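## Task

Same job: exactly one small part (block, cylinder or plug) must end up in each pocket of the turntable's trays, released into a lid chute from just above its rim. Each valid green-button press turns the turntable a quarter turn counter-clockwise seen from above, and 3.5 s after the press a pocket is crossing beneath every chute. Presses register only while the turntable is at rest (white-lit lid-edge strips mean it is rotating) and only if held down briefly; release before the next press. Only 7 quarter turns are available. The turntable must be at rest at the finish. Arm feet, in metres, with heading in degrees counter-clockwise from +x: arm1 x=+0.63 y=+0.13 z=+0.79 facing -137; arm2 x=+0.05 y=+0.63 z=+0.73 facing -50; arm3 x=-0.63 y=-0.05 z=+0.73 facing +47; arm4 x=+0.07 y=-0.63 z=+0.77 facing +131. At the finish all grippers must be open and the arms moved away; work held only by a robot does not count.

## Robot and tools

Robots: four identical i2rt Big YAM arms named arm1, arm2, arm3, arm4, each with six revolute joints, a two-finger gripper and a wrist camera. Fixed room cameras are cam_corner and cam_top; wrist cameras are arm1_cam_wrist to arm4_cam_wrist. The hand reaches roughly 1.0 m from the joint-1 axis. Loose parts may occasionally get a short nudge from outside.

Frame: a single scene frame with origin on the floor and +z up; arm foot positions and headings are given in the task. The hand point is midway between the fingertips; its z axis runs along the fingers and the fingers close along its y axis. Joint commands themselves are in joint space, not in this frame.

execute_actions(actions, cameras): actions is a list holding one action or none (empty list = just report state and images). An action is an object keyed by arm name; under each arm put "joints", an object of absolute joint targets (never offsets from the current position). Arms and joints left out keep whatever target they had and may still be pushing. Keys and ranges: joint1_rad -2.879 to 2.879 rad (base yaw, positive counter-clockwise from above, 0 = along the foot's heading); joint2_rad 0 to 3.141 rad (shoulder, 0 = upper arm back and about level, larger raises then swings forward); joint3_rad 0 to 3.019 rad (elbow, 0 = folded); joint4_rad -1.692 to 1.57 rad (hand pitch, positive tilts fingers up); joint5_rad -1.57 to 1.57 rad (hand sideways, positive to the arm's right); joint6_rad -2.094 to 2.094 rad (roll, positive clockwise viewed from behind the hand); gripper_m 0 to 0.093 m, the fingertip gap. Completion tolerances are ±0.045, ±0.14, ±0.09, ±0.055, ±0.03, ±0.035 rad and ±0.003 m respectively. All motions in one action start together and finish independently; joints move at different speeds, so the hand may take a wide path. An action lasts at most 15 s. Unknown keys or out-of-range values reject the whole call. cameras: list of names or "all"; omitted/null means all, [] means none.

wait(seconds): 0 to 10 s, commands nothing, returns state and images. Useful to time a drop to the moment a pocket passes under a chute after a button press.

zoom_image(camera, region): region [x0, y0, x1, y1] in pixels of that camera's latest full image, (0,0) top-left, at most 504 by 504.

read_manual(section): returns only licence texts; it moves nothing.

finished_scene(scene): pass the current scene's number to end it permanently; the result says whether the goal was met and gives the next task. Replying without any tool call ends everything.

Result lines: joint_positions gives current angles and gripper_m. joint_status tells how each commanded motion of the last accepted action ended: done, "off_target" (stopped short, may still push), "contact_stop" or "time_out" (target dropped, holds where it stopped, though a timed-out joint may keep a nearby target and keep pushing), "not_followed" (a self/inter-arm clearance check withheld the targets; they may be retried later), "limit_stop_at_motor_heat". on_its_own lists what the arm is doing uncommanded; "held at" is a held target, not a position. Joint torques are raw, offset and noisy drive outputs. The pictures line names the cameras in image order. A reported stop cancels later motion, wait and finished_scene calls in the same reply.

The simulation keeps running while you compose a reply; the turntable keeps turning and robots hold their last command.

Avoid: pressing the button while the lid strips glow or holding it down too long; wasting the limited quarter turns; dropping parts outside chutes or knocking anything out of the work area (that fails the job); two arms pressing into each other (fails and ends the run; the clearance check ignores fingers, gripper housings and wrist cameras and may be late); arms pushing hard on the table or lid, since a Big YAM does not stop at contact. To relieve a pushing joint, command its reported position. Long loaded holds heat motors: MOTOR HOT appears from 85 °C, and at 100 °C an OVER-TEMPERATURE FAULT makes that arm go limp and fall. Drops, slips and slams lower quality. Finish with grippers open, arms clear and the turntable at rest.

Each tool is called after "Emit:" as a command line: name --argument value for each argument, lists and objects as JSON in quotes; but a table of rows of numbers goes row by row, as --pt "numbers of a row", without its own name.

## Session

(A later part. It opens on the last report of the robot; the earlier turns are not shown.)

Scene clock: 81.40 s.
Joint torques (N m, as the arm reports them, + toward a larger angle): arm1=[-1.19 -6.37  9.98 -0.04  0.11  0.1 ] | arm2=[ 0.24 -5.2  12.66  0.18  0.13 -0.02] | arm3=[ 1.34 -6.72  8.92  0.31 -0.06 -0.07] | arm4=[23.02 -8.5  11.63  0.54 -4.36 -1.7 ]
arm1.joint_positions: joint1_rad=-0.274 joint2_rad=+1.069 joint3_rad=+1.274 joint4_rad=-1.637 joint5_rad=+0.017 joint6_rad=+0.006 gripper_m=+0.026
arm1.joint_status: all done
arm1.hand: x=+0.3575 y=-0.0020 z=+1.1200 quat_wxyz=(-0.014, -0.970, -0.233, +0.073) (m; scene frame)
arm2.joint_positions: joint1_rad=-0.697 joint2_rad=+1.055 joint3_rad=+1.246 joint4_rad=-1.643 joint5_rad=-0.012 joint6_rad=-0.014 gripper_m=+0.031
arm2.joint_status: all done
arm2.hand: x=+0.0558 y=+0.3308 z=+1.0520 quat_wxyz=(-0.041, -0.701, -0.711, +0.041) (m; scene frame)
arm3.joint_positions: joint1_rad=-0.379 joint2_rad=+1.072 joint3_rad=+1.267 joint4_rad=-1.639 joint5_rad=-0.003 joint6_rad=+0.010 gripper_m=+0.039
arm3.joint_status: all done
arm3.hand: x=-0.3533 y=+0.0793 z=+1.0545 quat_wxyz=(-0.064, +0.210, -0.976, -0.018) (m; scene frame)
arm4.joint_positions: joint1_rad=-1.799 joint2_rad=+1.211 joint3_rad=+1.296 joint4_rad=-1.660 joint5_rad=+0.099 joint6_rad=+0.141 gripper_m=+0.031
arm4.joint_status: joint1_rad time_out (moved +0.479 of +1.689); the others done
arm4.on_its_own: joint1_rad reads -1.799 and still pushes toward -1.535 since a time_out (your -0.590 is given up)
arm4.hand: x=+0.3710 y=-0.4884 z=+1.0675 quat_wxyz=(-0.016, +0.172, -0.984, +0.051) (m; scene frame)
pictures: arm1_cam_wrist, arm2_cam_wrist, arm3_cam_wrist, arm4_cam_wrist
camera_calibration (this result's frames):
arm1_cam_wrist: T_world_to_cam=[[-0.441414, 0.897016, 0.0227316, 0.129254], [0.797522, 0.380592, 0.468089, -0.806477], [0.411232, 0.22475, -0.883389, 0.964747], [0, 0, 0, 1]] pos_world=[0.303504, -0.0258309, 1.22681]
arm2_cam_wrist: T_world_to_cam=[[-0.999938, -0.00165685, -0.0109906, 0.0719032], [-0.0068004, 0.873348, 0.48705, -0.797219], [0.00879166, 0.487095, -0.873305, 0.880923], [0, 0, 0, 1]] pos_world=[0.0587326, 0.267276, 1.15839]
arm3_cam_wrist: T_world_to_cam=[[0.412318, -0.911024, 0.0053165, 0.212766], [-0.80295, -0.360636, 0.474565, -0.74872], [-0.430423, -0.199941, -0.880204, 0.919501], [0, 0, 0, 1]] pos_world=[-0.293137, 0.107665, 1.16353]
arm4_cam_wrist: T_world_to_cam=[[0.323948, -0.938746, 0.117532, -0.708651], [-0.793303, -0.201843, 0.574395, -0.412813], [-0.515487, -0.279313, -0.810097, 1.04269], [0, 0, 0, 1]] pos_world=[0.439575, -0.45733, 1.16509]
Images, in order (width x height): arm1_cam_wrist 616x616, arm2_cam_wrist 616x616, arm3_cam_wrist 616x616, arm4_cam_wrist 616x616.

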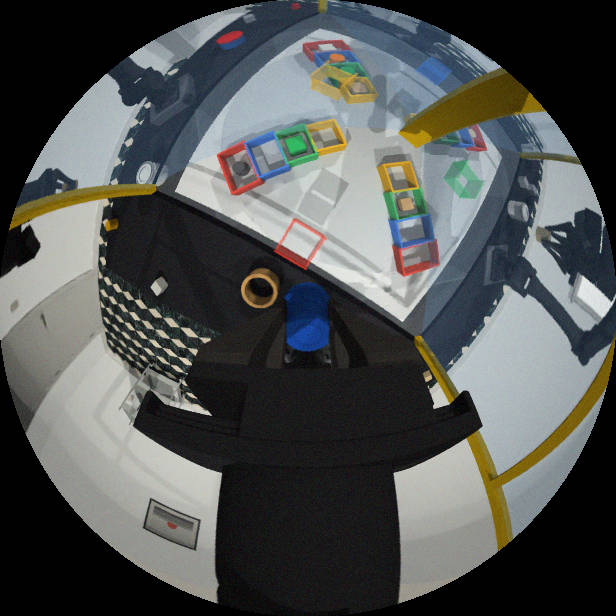

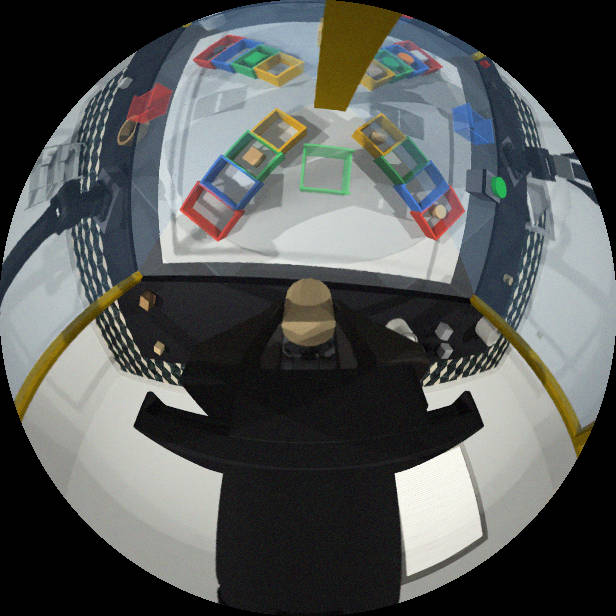

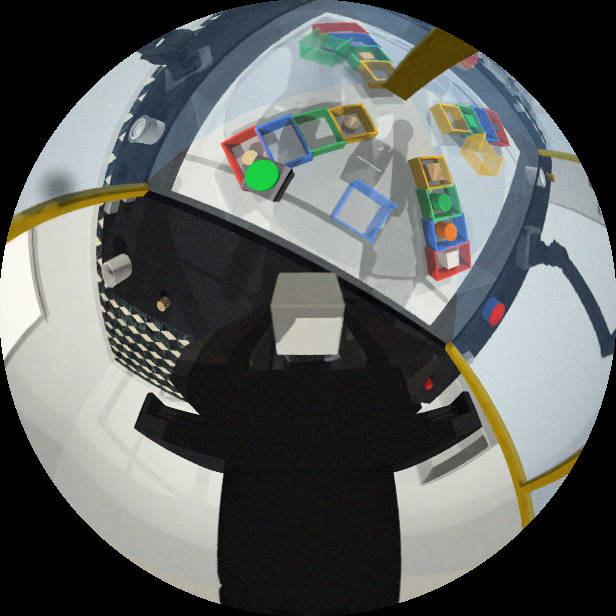

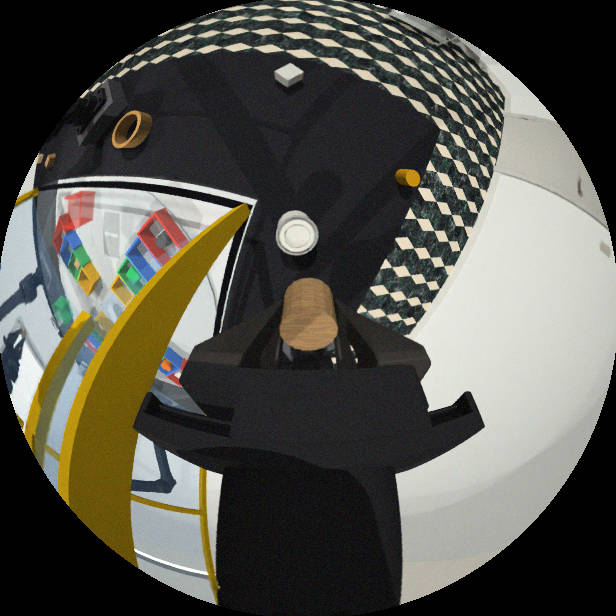

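Emit:
execute_actions --actions '[{"arm1":{"joints":{"joint1_rad":-0.285,"joint2_rad":1.17,"joint3_rad":0.87,"joint4_rad":-1.235}},"arm2":{"joints":{"joint1_rad":-0.745,"joint2_rad":1.4,"joint3_rad":1.26,"joint4_rad":-1.365}},"arm3":{"joints":{"joint1_rad":-0.584,"joint6_rad":1.8,"joint2_rad":1.29,"joint3_rad":1.15,"joint4_rad":-1.395}},"arm4":{"joints":{"joint1_rad":-2.0,"joint2_rad":0.8,"joint3_rad":1.2,"joint4_rad":-1.68,"joint5_rad":0,"joint6_rad":0}}}]' --cameras '[]'

Emit:
execute_actions --actions '[{"arm4":{"joints":{"joint1_rad":-0.59}}}]' --cameras '[]'

Emit:
execute_actions --actions '[{"arm4":{"joints":{"joint2_rad":1.38,"joint3_rad":1.4,"joint4_rad":-1.55}}}]'

Scene clock: 101.67 s.
Joint torques (N m, as the arm reports them, + toward a larger angle): arm1=[-1.57 -8.49  9.65  0.92  0.11  0.11] | arm2=[ -0.17 -11.82  10.69   0.46   0.14  -0.02] | arm3=[ 1.54 -9.88  8.79  0.9   0.05  0.16] | arm4=[ 0.65 -2.43  8.51  0.33  0.05 -0.18]
arm1.joint_positions: joint1_rad=-0.274 joint2_rad=+1.182 joint3_rad=+0.863 joint4_rad=-1.250 joint5_rad=+0.017 joint6_rad=+0.006 gripper_m=+0.026
arm1.joint_status: all done
arm1.hand: x=+0.3592 y=-0.0028 z=+0.9312 quat_wxyz=(+0.003, -0.972, -0.234, +0.007) (m; scene frame)
arm2.joint_positions: joint1_rad=-0.740 joint2_rad=+1.422 joint3_rad=+1.246 joint4_rad=-1.371 joint5_rad=-0.012 joint6_rad=-0.014 gripper_m=+0.031
arm2.joint_status: all done
arm2.hand: x=+0.0369 y=+0.2151 z=+0.9327 quat_wxyz=(-0.008, -0.718, -0.696, +0.007) (m; scene frame)
arm3.joint_positions: joint1_rad=-0.585 joint2_rad=+1.295 joint3_rad=+1.136 joint4_rad=-1.406 joint5_rad=-0.004 joint6_rad=+1.789 gripper_m=+0.039
arm3.joint_status: all done
arm3.hand: x=-0.2777 y=+0.0332 z=+0.9359 quat_wxyz=(+0.001, -0.704, -0.710, -0.007) (m; scene frame)
arm4.joint_positions: joint1_rad=-1.999 joint2_rad=+0.800 joint3_rad=+1.189 joint4_rad=-1.673 joint5_rad=+0.001 joint6_rad=+0.011 gripper_m=+0.031
arm4.joint_status: all done
arm4.hand: x=+0.2898 y=-0.5634 z=+1.1296 quat_wxyz=(-0.144, +0.137, -0.980, -0.017) (m; scene frame)
pictures: none
No camera images: the call's "cameras" was empty. Leave "cameras" out to get every camera's image.

Scene clock: 103.37 s.
Joint torques (N m, as the arm reports them, + toward a larger angle): arm1=[-1.63 -8.48  9.66  0.94  0.11  0.11] | arm2=[ -0.14 -11.93  10.7    0.49   0.16  -0.03] | arm3=[ 1.4  -9.73  8.87  0.95  0.06  0.12] | arm4=[ 0.72 -2.28  8.32  0.36  0.09 -0.2 ]
arm1.joint_positions: joint1_rad=-0.274 joint2_rad=+1.182 joint3_rad=+0.863 joint4_rad=-1.250 joint5_rad=+0.017 joint6_rad=+0.006 gripper_m=+0.026
arm1.joint_status: not commanded
arm1.hand: x=+0.3592 y=-0.0028 z=+0.9312 quat_wxyz=(+0.003, -0.972, -0.234, +0.007) (m; scene frame)
arm2.joint_positions: joint1_rad=-0.740 joint2_rad=+1.422 joint3_rad=+1.246 joint4_rad=-1.371 joint5_rad=-0.012 joint6_rad=-0.014 gripper_m=+0.031
arm2.joint_status: not commanded
arm2.hand: x=+0.0369 y=+0.2151 z=+0.9327 quat_wxyz=(-0.008, -0.718, -0.696, +0.007) (m; scene frame)
arm3.joint_positions: joint1_rad=-0.585 joint2_rad=+1.295 joint3_rad=+1.136 joint4_rad=-1.406 joint5_rad=-0.004 joint6_rad=+1.790 gripper_m=+0.039
arm3.joint_status: not commanded
arm3.hand: x=-0.2777 y=+0.0332 z=+0.9359 quat_wxyz=(+0.001, -0.704, -0.710, -0.007) (m; scene frame)
arm4.joint_positions: joint1_rad=-0.593 joint2_rad=+0.800 joint3_rad=+1.189 joint4_rad=-1.673 joint5_rad=+0.000 joint6_rad=+0.009 gripper_m=+0.031
arm4.joint_status: all done
arm4.hand: x=+0.0419 y=-0.3999 z=+1.1272 quat_wxyz=(-0.094, +0.739, -0.659, -0.103) (m; scene frame)
pictures: none
No camera images: the call's "cameras" was empty. Leave "cameras" out to get every camera's image.

Scene clock: 104.73 s.
Joint torques (N m, as the arm reports them, + toward a larger angle): arm1=[-1.62 -8.49  9.64  0.92  0.11  0.11] | arm2=[  0.07 -11.87  10.69   0.45   0.14  -0.05] | arm3=[ 1.57 -9.9   8.82  0.88  0.07  0.12] | arm4=[  1.38 -12.73  10.11   0.4    0.11  -0.16]
arm1.joint_positions: joint1_rad=-0.274 joint2_rad=+1.182 joint3_rad=+0.863 joint4_rad=-1.250 joint5_rad=+0.017 joint6_rad=+0.006 gripper_m=+0.026
arm1.joint_status: not commanded
arm1.hand: x=+0.3592 y=-0.0028 z=+0.9312 quat_wxyz=(+0.003, -0.972, -0.234, +0.007) (m; scene frame)
arm2.joint_positions: joint1_rad=-0.740 joint2_rad=+1.422 joint3_rad=+1.246 joint4_rad=-1.371 joint5_rad=-0.012 joint6_rad=-0.014 gripper_m=+0.031
arm2.joint_status: not commanded
arm2.hand: x=+0.0369 y=+0.2151 z=+0.9327 quat_wxyz=(-0.008, -0.718, -0.696, +0.007) (m; scene frame)
arm3.joint_positions: joint1_rad=-0.585 joint2_rad=+1.295 joint3_rad=+1.136 joint4_rad=-1.406 joint5_rad=-0.004 joint6_rad=+1.790 gripper_m=+0.039
arm3.joint_status: not commanded
arm3.hand: x=-0.2777 y=+0.0332 z=+0.9359 quat_wxyz=(+0.001, -0.704, -0.710, -0.007) (m; scene frame)
arm4.joint_positions: joint1_rad=-0.593 joint2_rad=+1.400 joint3_rad=+1.366 joint4_rad=-1.559 joint5_rad=+0.000 joint6_rad=+0.009 gripper_m=+0.031
arm4.joint_status: all done
arm4.hand: x=+0.0215 y=-0.2307 z=+1.0240 quat_wxyz=(+0.008, +0.746, -0.666, +0.013) (m; scene frame)
pictures: arm1_cam_wrist, arm2_cam_wrist, arm3_cam_wrist, arm4_cam_wrist, cam_corner, cam_top
camera_calibration (this result's frames):
arm1_cam_wrist: T_world_to_cam=[[-0.445348, 0.894996, 0.0254415, 0.133908], [0.732682, 0.347955, 0.584896, -0.804783], [0.514627, 0.279123, -0.810709, 0.692813], [0, 0, 0, 1]] pos_world=[0.292745, -0.0331995, 1.02898]
arm2_cam_wrist: T_world_to_cam=[[-0.999026, 0.0427073, -0.0110605, 0.0419515], [0.0289011, 0.822992, 0.567318, -0.703445], [0.0333313, 0.566446, -0.823425, 0.768726], [0, 0, 0, 1]] pos_world=[0.0366183, 0.141696, 1.03253]
arm3_cam_wrist: T_world_to_cam=[[-0.999934, -0.0107636, 0.00402585, -0.280606], [-0.00625044, 0.803374, 0.595442, -0.578862], [-0.00964336, 0.595378, -0.803388, 0.856992], [0, 0, 0, 1]] pos_world=[-0.275942, -0.0482111, 1.03431]
arm4_cam_wrist: T_world_to_cam=[[0.994754, 0.10081, 0.0173552, -0.0204693], [0.0689874, -0.786417, 0.613832, -0.806891], [0.0755288, -0.609415, -0.789246, 0.789052], [0, 0, 0, 1]] pos_world=[0.0164311, -0.151629, 1.11841]
Images, in order (width x height): arm1_cam_wrist 616x616, arm2_cam_wrist 616x616, arm3_cam_wrist 616x616, arm4_cam_wrist 616x616, cam_corner 896x504, cam_top 896x504.

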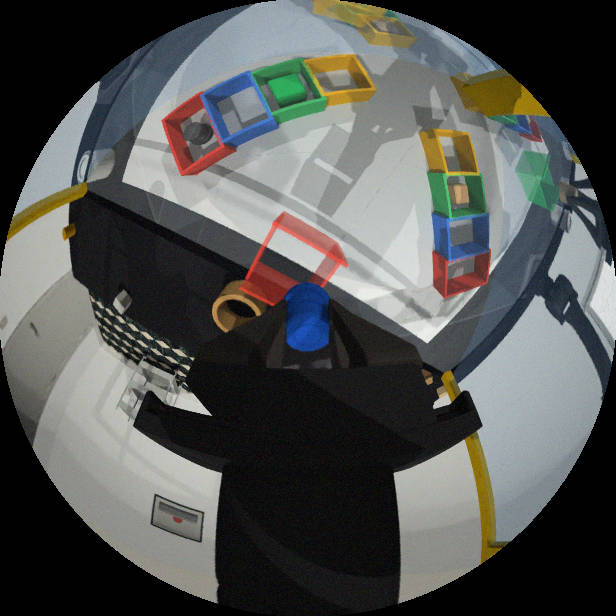

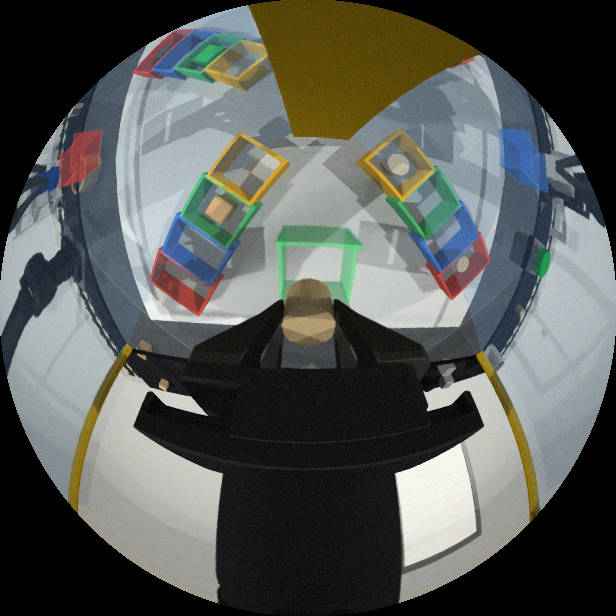

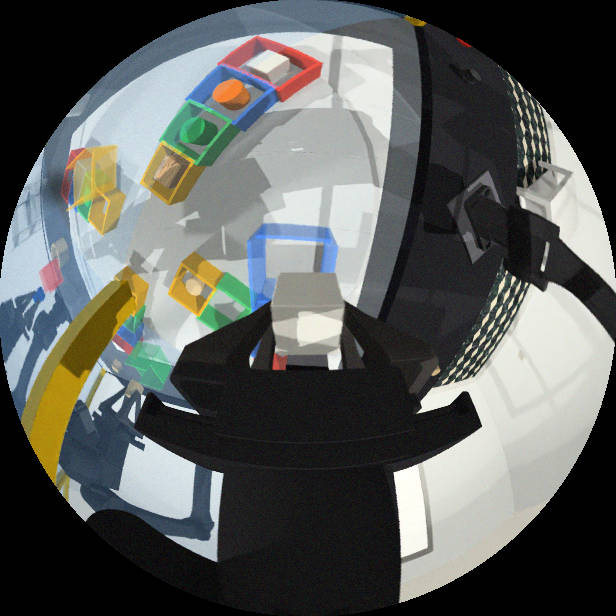

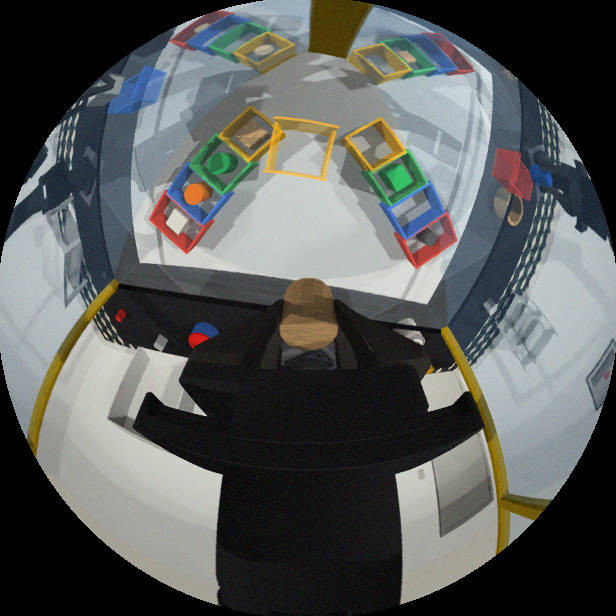

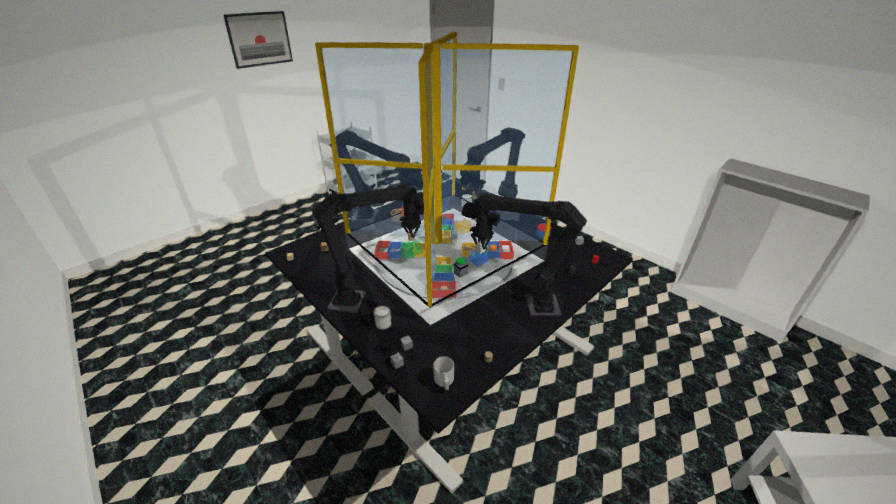

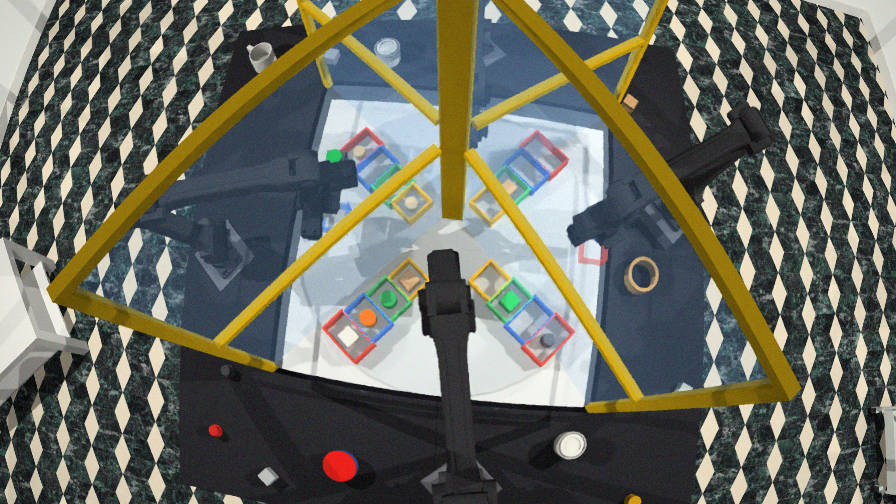

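Emit:
execute_actions --actions '[{"arm1":{"joints":{"joint1_rad":-0.238}},"arm2":{"joints":{"joint1_rad":-0.768,"joint2_rad":1.385}},"arm3":{"joints":{"joint2_rad":1.3,"joint3_rad":1.4,"joint4_rad":-1.6}},"arm4":{"joints":{"joint1_rad":-0.605,"joint6_rad":2.05,"joint3_rad":1.5}}}]' --cameras '[]'

Emit:
execute_actions --actions '[{"arm3":{"joints":{"joint1_rad":-0.247,"joint2_rad":1.42,"joint3_rad":1.46,"joint4_rad":-1.55}},"arm4":{"joints":{"joint2_rad":1.675,"joint3_rad":1.46,"joint4_rad":-1.31}}}]' --cameras '["arm1_cam_wrist","arm2_cam_wrist","arm3_cam_wrist","arm4_cam_wrist"]'

Scene clock: 122.27 s.
Joint torques (N m, as the arm reports them, + toward a larger angle): arm1=[ 0.06 -8.49  9.66  0.94  0.11  0.11] | arm2=[ -0.06 -12.16  10.74   0.5    0.15  -0.04] | arm3=[ 1.28 -9.74 10.98  0.01  0.08  0.07] | arm4=[  0.02 -12.38  11.82   0.4    0.16   0.01]
arm1.joint_positions: joint1_rad=-0.247 joint2_rad=+1.182 joint3_rad=+0.863 joint4_rad=-1.250 joint5_rad=+0.017 joint6_rad=+0.006 gripper_m=+0.026
arm1.joint_status: all done
arm1.hand: x=+0.3630 y=-0.0101 z=+0.9313 quat_wxyz=(+0.003, -0.969, -0.248, +0.007) (m; scene frame)
arm2.joint_positions: joint1_rad=-0.761 joint2_rad=+1.411 joint3_rad=+1.246 joint4_rad=-1.371 joint5_rad=-0.012 joint6_rad=-0.014 gripper_m=+0.031
arm2.joint_status: all done
arm2.hand: x=+0.0281 y=+0.2163 z=+0.9371 quat_wxyz=(-0.012, -0.725, -0.689, +0.012) (m; scene frame)
arm3.joint_positions: joint1_rad=-0.585 joint2_rad=+1.299 joint3_rad=+1.358 joint4_rad=-1.589 joint5_rad=-0.004 joint6_rad=+1.790 gripper_m=+0.039
arm3.joint_status: all done
arm3.hand: x=-0.2637 y=+0.0360 z=+1.0193 quat_wxyz=(-0.009, -0.704, -0.710, -0.022) (m; scene frame)
arm4.joint_positions: joint1_rad=-0.598 joint2_rad=+1.395 joint3_rad=+1.445 joint4_rad=-1.559 joint5_rad=+0.000 joint6_rad=+2.039 gripper_m=+0.031
arm4.joint_status: all done
arm4.hand: x=+0.0212 y=-0.2121 z=+1.0565 quat_wxyz=(+0.005, -0.174, -0.984, -0.027) (m; scene frame)
pictures: none
No camera images: the call's "cameras" was empty. Leave "cameras" out to get every camera's image.

Scene clock: 123.53 s.
Joint torques (N m, as the arm reports them, + toward a larger angle): arm1=[-0.01 -8.45  9.66  0.93  0.11  0.11] | arm2=[  0.04 -12.1   10.71   0.54   0.16  -0.04] | arm3=[  0.76 -13.    11.34   0.76   0.13   0.11] | arm4=[  0.01 -16.63   8.57   0.4    0.16   0.03]
arm1.joint_positions: joint1_rad=-0.247 joint2_rad=+1.182 joint3_rad=+0.863 joint4_rad=-1.250 joint5_rad=+0.017 joint6_rad=+0.006 gripper_m=+0.026
arm1.joint_status: not commanded
arm1.hand: x=+0.3630 y=-0.0101 z=+0.9313 quat_wxyz=(+0.003, -0.969, -0.248, +0.007) (m; scene frame)
arm2.joint_positions: joint1_rad=-0.761 joint2_rad=+1.411 joint3_rad=+1.246 joint4_rad=-1.371 joint5_rad=-0.012 joint6_rad=-0.014 gripper_m=+0.031
arm2.joint_status: not commanded
arm2.hand: x=+0.0281 y=+0.2163 z=+0.9371 quat_wxyz=(-0.012, -0.725, -0.689, +0.012) (m; scene frame)
arm3.joint_positions: joint1_rad=-0.236 joint2_rad=+1.433 joint3_rad=+1.413 joint4_rad=-1.558 joint5_rad=-0.005 joint6_rad=+1.791 gripper_m=+0.039
arm3.joint_status: all done
arm3.hand: x=-0.2814 y=+0.1791 z=+0.9911 quat_wxyz=(+0.004, -0.570, -0.821, -0.001) (m; scene frame)
arm4.joint_positions: joint1_rad=-0.598 joint2_rad=+1.698 joint3_rad=+1.445 joint4_rad=-1.321 joint5_rad=+0.000 joint6_rad=+2.040 gripper_m=+0.031
arm4.joint_status: all done
arm4.hand: x=+0.0116 y=-0.1263 z=+0.9227 quat_wxyz=(-0.004, -0.175, -0.985, +0.004) (m; scene frame)
pictures: arm1_cam_wrist, arm2_cam_wrist, arm3_cam_wrist, arm4_cam_wrist
camera_calibration (this result's frames):
arm1_cam_wrist: T_world_to_cam=[[-0.469413, 0.882605, 0.0257046, 0.150507], [0.723176, 0.367591, 0.584716, -0.80126], [0.506625, 0.293062, -0.81083, 0.696099], [0, 0, 0, 1]] pos_world=[0.297441, -0.0423028, 1.02906]
arm2_cam_wrist: T_world_to_cam=[[-0.997902, 0.0637959, -0.0110052, 0.0285611], [0.0468141, 0.828528, 0.557987, -0.699698], [0.0447154, 0.556301, -0.829777, 0.779787], [0, 0, 0, 1]] pos_world=[0.0263885, 0.144101, 1.03779]
arm3_cam_wrist: T_world_to_cam=[[-0.935851, -0.352076, 0.015034, -0.214785], [-0.275134, 0.756658, 0.593102, -0.793918], [-0.220193, 0.550919, -0.804987, 0.764669], [0, 0, 0, 1]] pos_world=[-0.251066, 0.103832, 1.08965]
arm4_cam_wrist: T_world_to_cam=[[-0.355863, -0.93436, 0.0182662, -0.135268], [-0.755463, 0.299124, 0.582924, -0.486717], [-0.550125, 0.193642, -0.812321, 0.903491], [0, 0, 0, 1]] pos_world=[0.0811988, -0.155754, 1.02011]
Images, in order (width x height): arm1_cam_wrist 616x616, arm2_cam_wrist 616x616, arm3_cam_wrist 616x616, arm4_cam_wrist 616x616.

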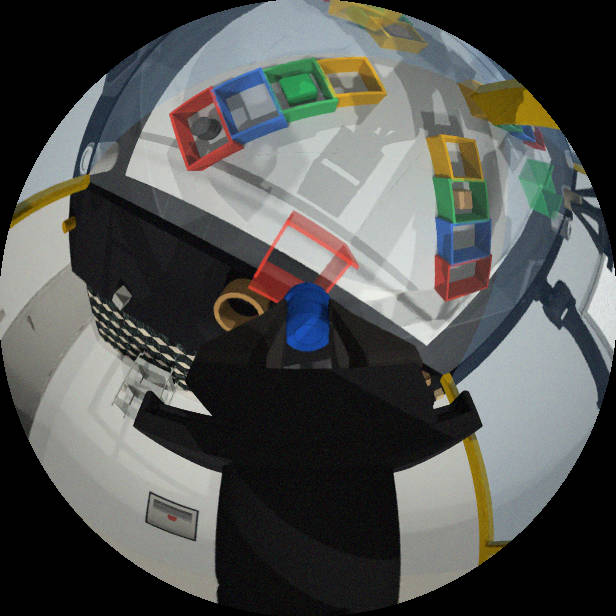

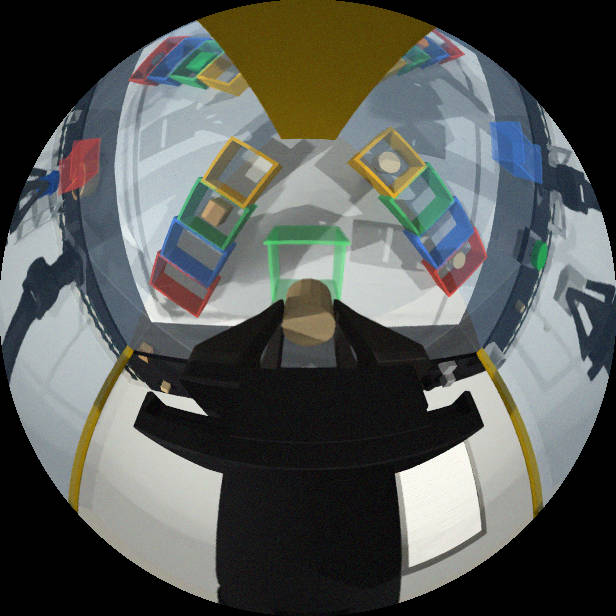

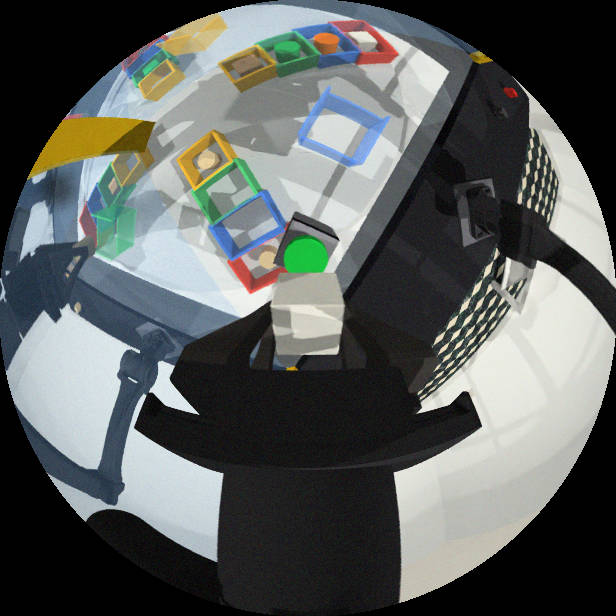

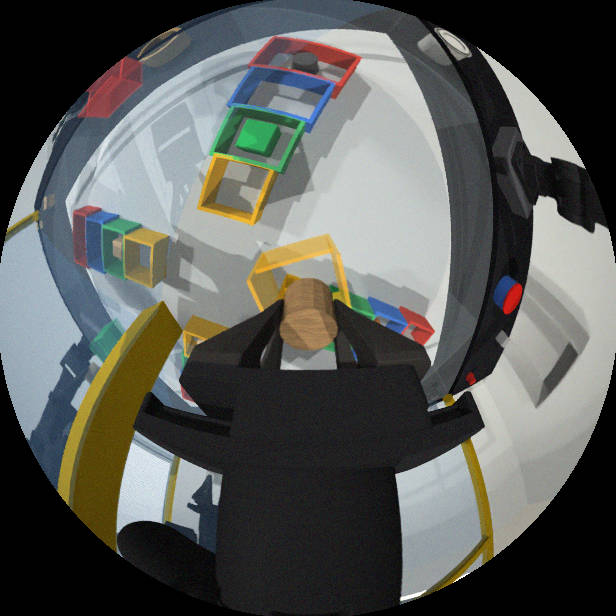

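Emit:
execute_actions --actions '[{"arm3":{"joints":{"joint2_rad":1.44,"joint3_rad":1.28,"joint4_rad":-1.4}},"arm4":{"joints":{"joint1_rad":-0.577}},"arm2":{"joints":{"joint2_rad":1.36}}}]' --cameras '[]'

Emit:
execute_actions --actions '[{"arm3":{"joints":{"joint1_rad":-0.582,"joint2_rad":1.315,"joint3_rad":1.185,"joint4_rad":-1.407}}}]' --cameras '["arm3_cam_wrist"]'

Emit:
wait --seconds 0.3

Scene clock: 134.17 s.
Joint torques (N m, as the arm reports them, + toward a larger angle): arm1=[-0.04 -8.38  9.64  0.94  0.11  0.11] | arm2=[ -0.21 -11.23  10.9    0.6    0.13  -0.02] | arm3=[  0.87 -10.75   7.04   1.3    0.11   0.09] | arm4=[  0.97 -16.66   8.41   0.37   0.15   0.05]
arm1.joint_positions: joint1_rad=-0.247 joint2_rad=+1.182 joint3_rad=+0.863 joint4_rad=-1.250 joint5_rad=+0.017 joint6_rad=+0.006 gripper_m=+0.026
arm1.joint_status: not commanded
arm1.hand: x=+0.3630 y=-0.0101 z=+0.9313 quat_wxyz=(+0.003, -0.969, -0.248, +0.007) (m; scene frame)
arm2.joint_positions: joint1_rad=-0.761 joint2_rad=+1.380 joint3_rad=+1.246 joint4_rad=-1.371 joint5_rad=-0.012 joint6_rad=-0.014 gripper_m=+0.031
arm2.joint_status: all done
arm2.hand: x=+0.0284 y=+0.2189 z=+0.9492 quat_wxyz=(-0.022, -0.724, -0.689, +0.023) (m; scene frame)
arm3.joint_positions: joint1_rad=-0.236 joint2_rad=+1.430 joint3_rad=+1.291 joint4_rad=-1.415 joint5_rad=-0.005 joint6_rad=+1.791 gripper_m=+0.039
arm3.joint_status: all done
arm3.hand: x=-0.2804 y=+0.1798 z=+0.9455 quat_wxyz=(-0.001, -0.571, -0.821, -0.012) (m; scene frame)
arm4.joint_positions: joint1_rad=-0.581 joint2_rad=+1.698 joint3_rad=+1.445 joint4_rad=-1.321 joint5_rad=+0.000 joint6_rad=+2.040 gripper_m=+0.031
arm4.joint_status: all done
arm4.hand: x=+0.0030 y=-0.1274 z=+0.9227 quat_wxyz=(-0.004, -0.166, -0.986, +0.004) (m; scene frame)
pictures: none
No camera images: the call's "cameras" was empty. Leave "cameras" out to get every camera's image.

Scene clock: 135.17 s.
Joint torques (N m, as the arm reports them, + toward a larger angle): arm1=[-0.02 -8.45  9.66  0.93  0.11  0.11] | arm2=[ -0.08 -11.24  10.83   0.5    0.14  -0.02] | arm3=[ 1.45 -8.79  7.81  0.59  0.01  0.08] | arm4=[  0.9  -16.99   8.37   0.35   0.17   0.02]
arm1.joint_positions: joint1_rad=-0.247 joint2_rad=+1.182 joint3_rad=+0.863 joint4_rad=-1.250 joint5_rad=+0.017 joint6_rad=+0.006 gripper_m=+0.026
arm1.joint_status: not commanded
arm1.hand: x=+0.3630 y=-0.0101 z=+0.9313 quat_wxyz=(+0.003, -0.969, -0.248, +0.007) (m; scene frame)
arm2.joint_positions: joint1_rad=-0.761 joint2_rad=+1.380 joint3_rad=+1.246 joint4_rad=-1.371 joint5_rad=-0.012 joint6_rad=-0.014 gripper_m=+0.031
arm2.joint_status: not commanded
arm2.hand: x=+0.0284 y=+0.2189 z=+0.9492 quat_wxyz=(-0.022, -0.724, -0.689, +0.023) (m; scene frame)
arm3.joint_positions: joint1_rad=-0.587 joint2_rad=+1.312 joint3_rad=+1.185 joint4_rad=-1.410 joint5_rad=-0.003 joint6_rad=+1.791 gripper_m=+0.039
arm3.joint_status: all done
arm3.hand: x=-0.2626 y=+0.0358 z=+0.9490 quat_wxyz=(-0.007, -0.705, -0.709, -0.018) (m; scene frame)
arm4.joint_positions: joint1_rad=-0.581 joint2_rad=+1.698 joint3_rad=+1.445 joint4_rad=-1.321 joint5_rad=+0.000 joint6_rad=+2.040 gripper_m=+0.031
arm4.joint_status: not commanded
arm4.hand: x=+0.0030 y=-0.1274 z=+0.9227 quat_wxyz=(-0.004, -0.166, -0.986, +0.004) (m; scene frame)
pictures: arm3_cam_wrist
camera_calibration (this result's frames):
arm3_cam_wrist: T_world_to_cam=[[-0.999678, -0.0078843, -0.0241349, -0.23884], [-0.0207809, 0.800225, 0.59934, -0.596062], [0.0145879, 0.599648, -0.800131, 0.869178], [0, 0, 0, 1]] pos_world=[-0.26383, -0.0461, 1.04694]
Images, in order (width x height): arm3_cam_wrist 616x616.

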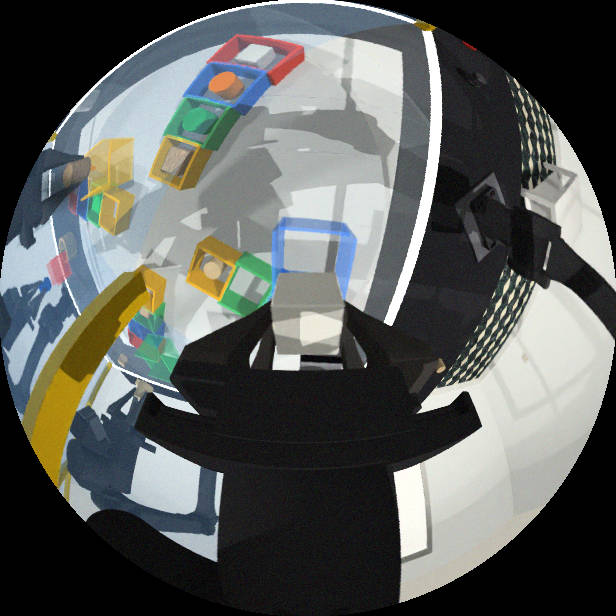

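Scene clock: 135.47 s.
Joint torques (N m, as the arm reports them, + toward a larger angle): arm1=[-0.06 -8.48  9.66  0.93  0.11  0.11] | arm2=[ -0.34 -11.29  10.82   0.49   0.14  -0.03] | arm3=[ 2.18 -9.55  7.8   0.57  0.01  0.11] | arm4=[  1.   -16.34   8.38   0.46   0.17  -0.01]
arm1.joint_positions: joint1_rad=-0.247 joint2_rad=+1.182 joint3_rad=+0.863 joint4_rad=-1.250 joint5_rad=+0.017 joint6_rad=+0.006 gripper_m=+0.026
arm1.joint_status: not commanded
arm1.hand: x=+0.3630 y=-0.0101 z=+0.9313 quat_wxyz=(+0.003, -0.969, -0.248, +0.007) (m; scene frame)
arm2.joint_positions: joint1_rad=-0.761 joint2_rad=+1.380 joint3_rad=+1.246 joint4_rad=-1.371 joint5_rad=-0.012 joint6_rad=-0.014 gripper_m=+0.031
arm2.joint_status: not commanded
arm2.hand: x=+0.0284 y=+0.2189 z=+0.9492 quat_wxyz=(-0.022, -0.724, -0.689, +0.023) (m; scene frame)
arm3.joint_positions: joint1_rad=-0.587 joint2_rad=+1.312 joint3_rad=+1.185 joint4_rad=-1.410 joint5_rad=-0.003 joint6_rad=+1.791 gripper_m=+0.039
arm3.joint_status: all done
arm3.hand: x=-0.2626 y=+0.0358 z=+0.9490 quat_wxyz=(-0.007, -0.705, -0.709, -0.018) (m; scene frame)
arm4.joint_positions: joint1_rad=-0.581 joint2_rad=+1.698 joint3_rad=+1.445 joint4_rad=-1.321 joint5_rad=+0.000 joint6_rad=+2.040 gripper_m=+0.031
arm4.joint_status: not commanded
arm4.hand: x=+0.0030 y=-0.1274 z=+0.9227 quat_wxyz=(-0.004, -0.166, -0.986, +0.004) (m; scene frame)
wait: 0.30 s; at rest by 0.27 s
pictures: arm1_cam_wrist, arm2_cam_wrist, arm3_cam_wrist, arm4_cam_wrist, cam_corner, cam_top
camera_calibration (this result's frames):
arm1_cam_wrist: T_world_to_cam=[[-0.469413, 0.882605, 0.0257046, 0.150507], [0.723176, 0.367591, 0.584716, -0.80126], [0.506625, 0.293062, -0.81083, 0.696099], [0, 0, 0, 1]] pos_world=[0.297441, -0.0423028, 1.02906]
arm2_cam_wrist: T_world_to_cam=[[-0.997945, 0.0631313, -0.0109623, 0.0289303], [0.0476331, 0.84535, 0.532085, -0.687653], [0.0428583, 0.53047, -0.84662, 0.81009], [0, 0, 0, 1]] pos_world=[0.0269068, 0.149752, 1.05205]
arm3_cam_wrist: T_world_to_cam=[[-0.999678, -0.0078843, -0.0241349, -0.23884], [-0.0207809, 0.800225, 0.59934, -0.596062], [0.0145879, 0.599648, -0.800131, 0.869178], [0, 0, 0, 1]] pos_world=[-0.26383, -0.0461, 1.04694]
arm4_cam_wrist: T_world_to_cam=[[-0.33977, -0.940329, 0.0183912, -0.140274], [-0.760425, 0.286168, 0.582977, -0.494566], [-0.553453, 0.184093, -0.812281, 0.897682], [0, 0, 0, 1]] pos_world=[0.0730832, -0.155632, 1.02007]
Images, in order (width x height): arm1_cam_wrist 616x616, arm2_cam_wrist 616x616, arm3_cam_wrist 616x616, arm4_cam_wrist 616x616, cam_corner 896x504, cam_top 896x504.

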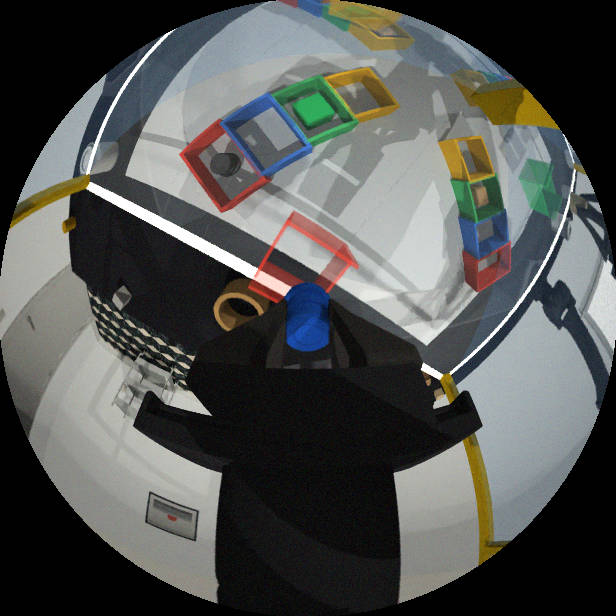

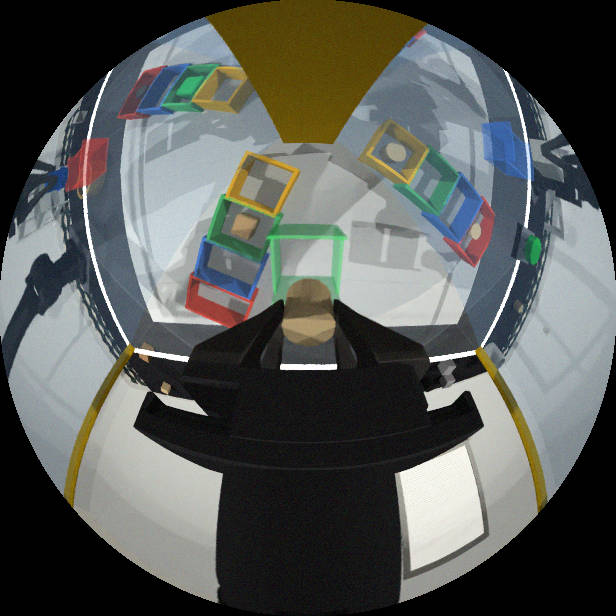

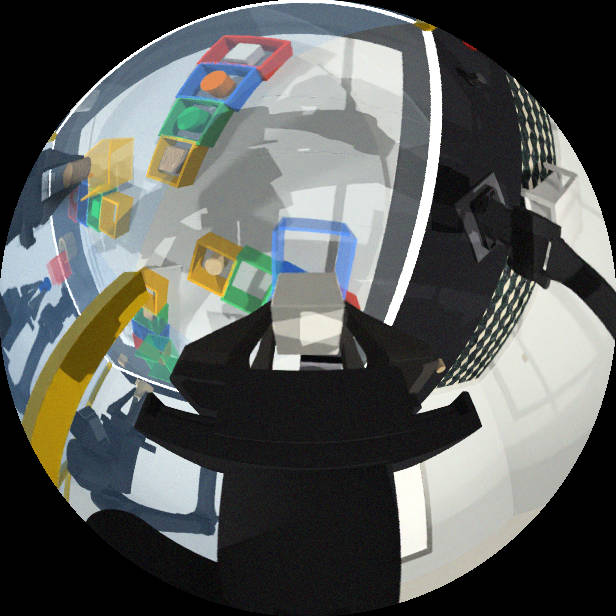

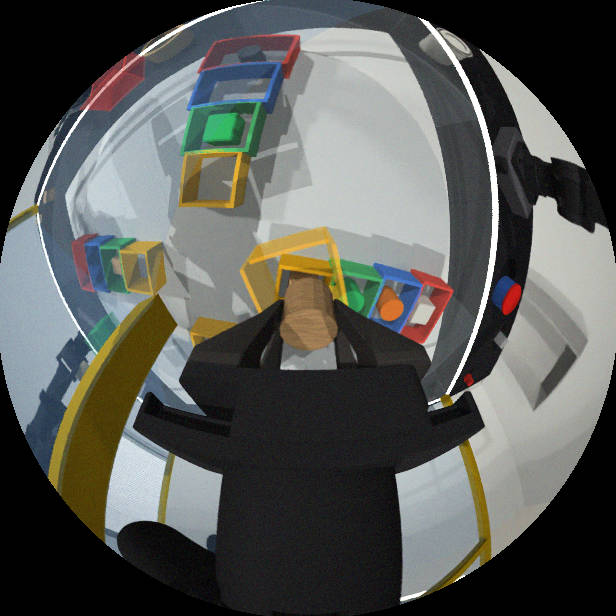

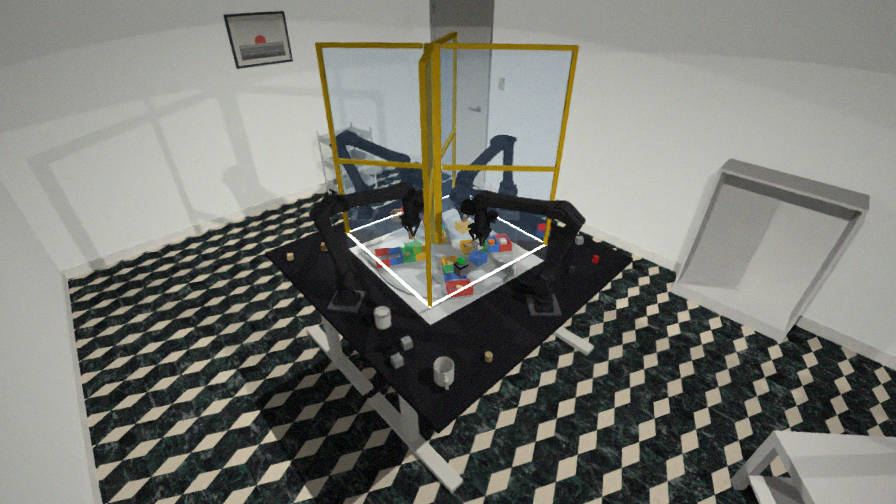

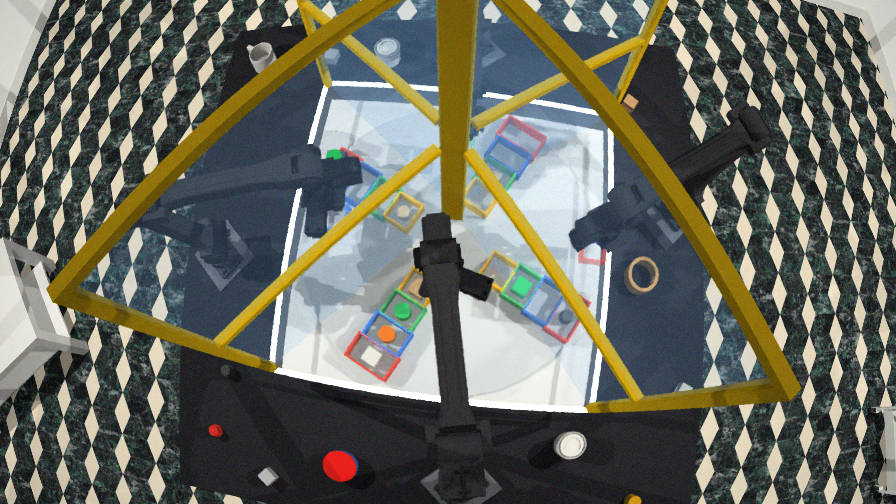

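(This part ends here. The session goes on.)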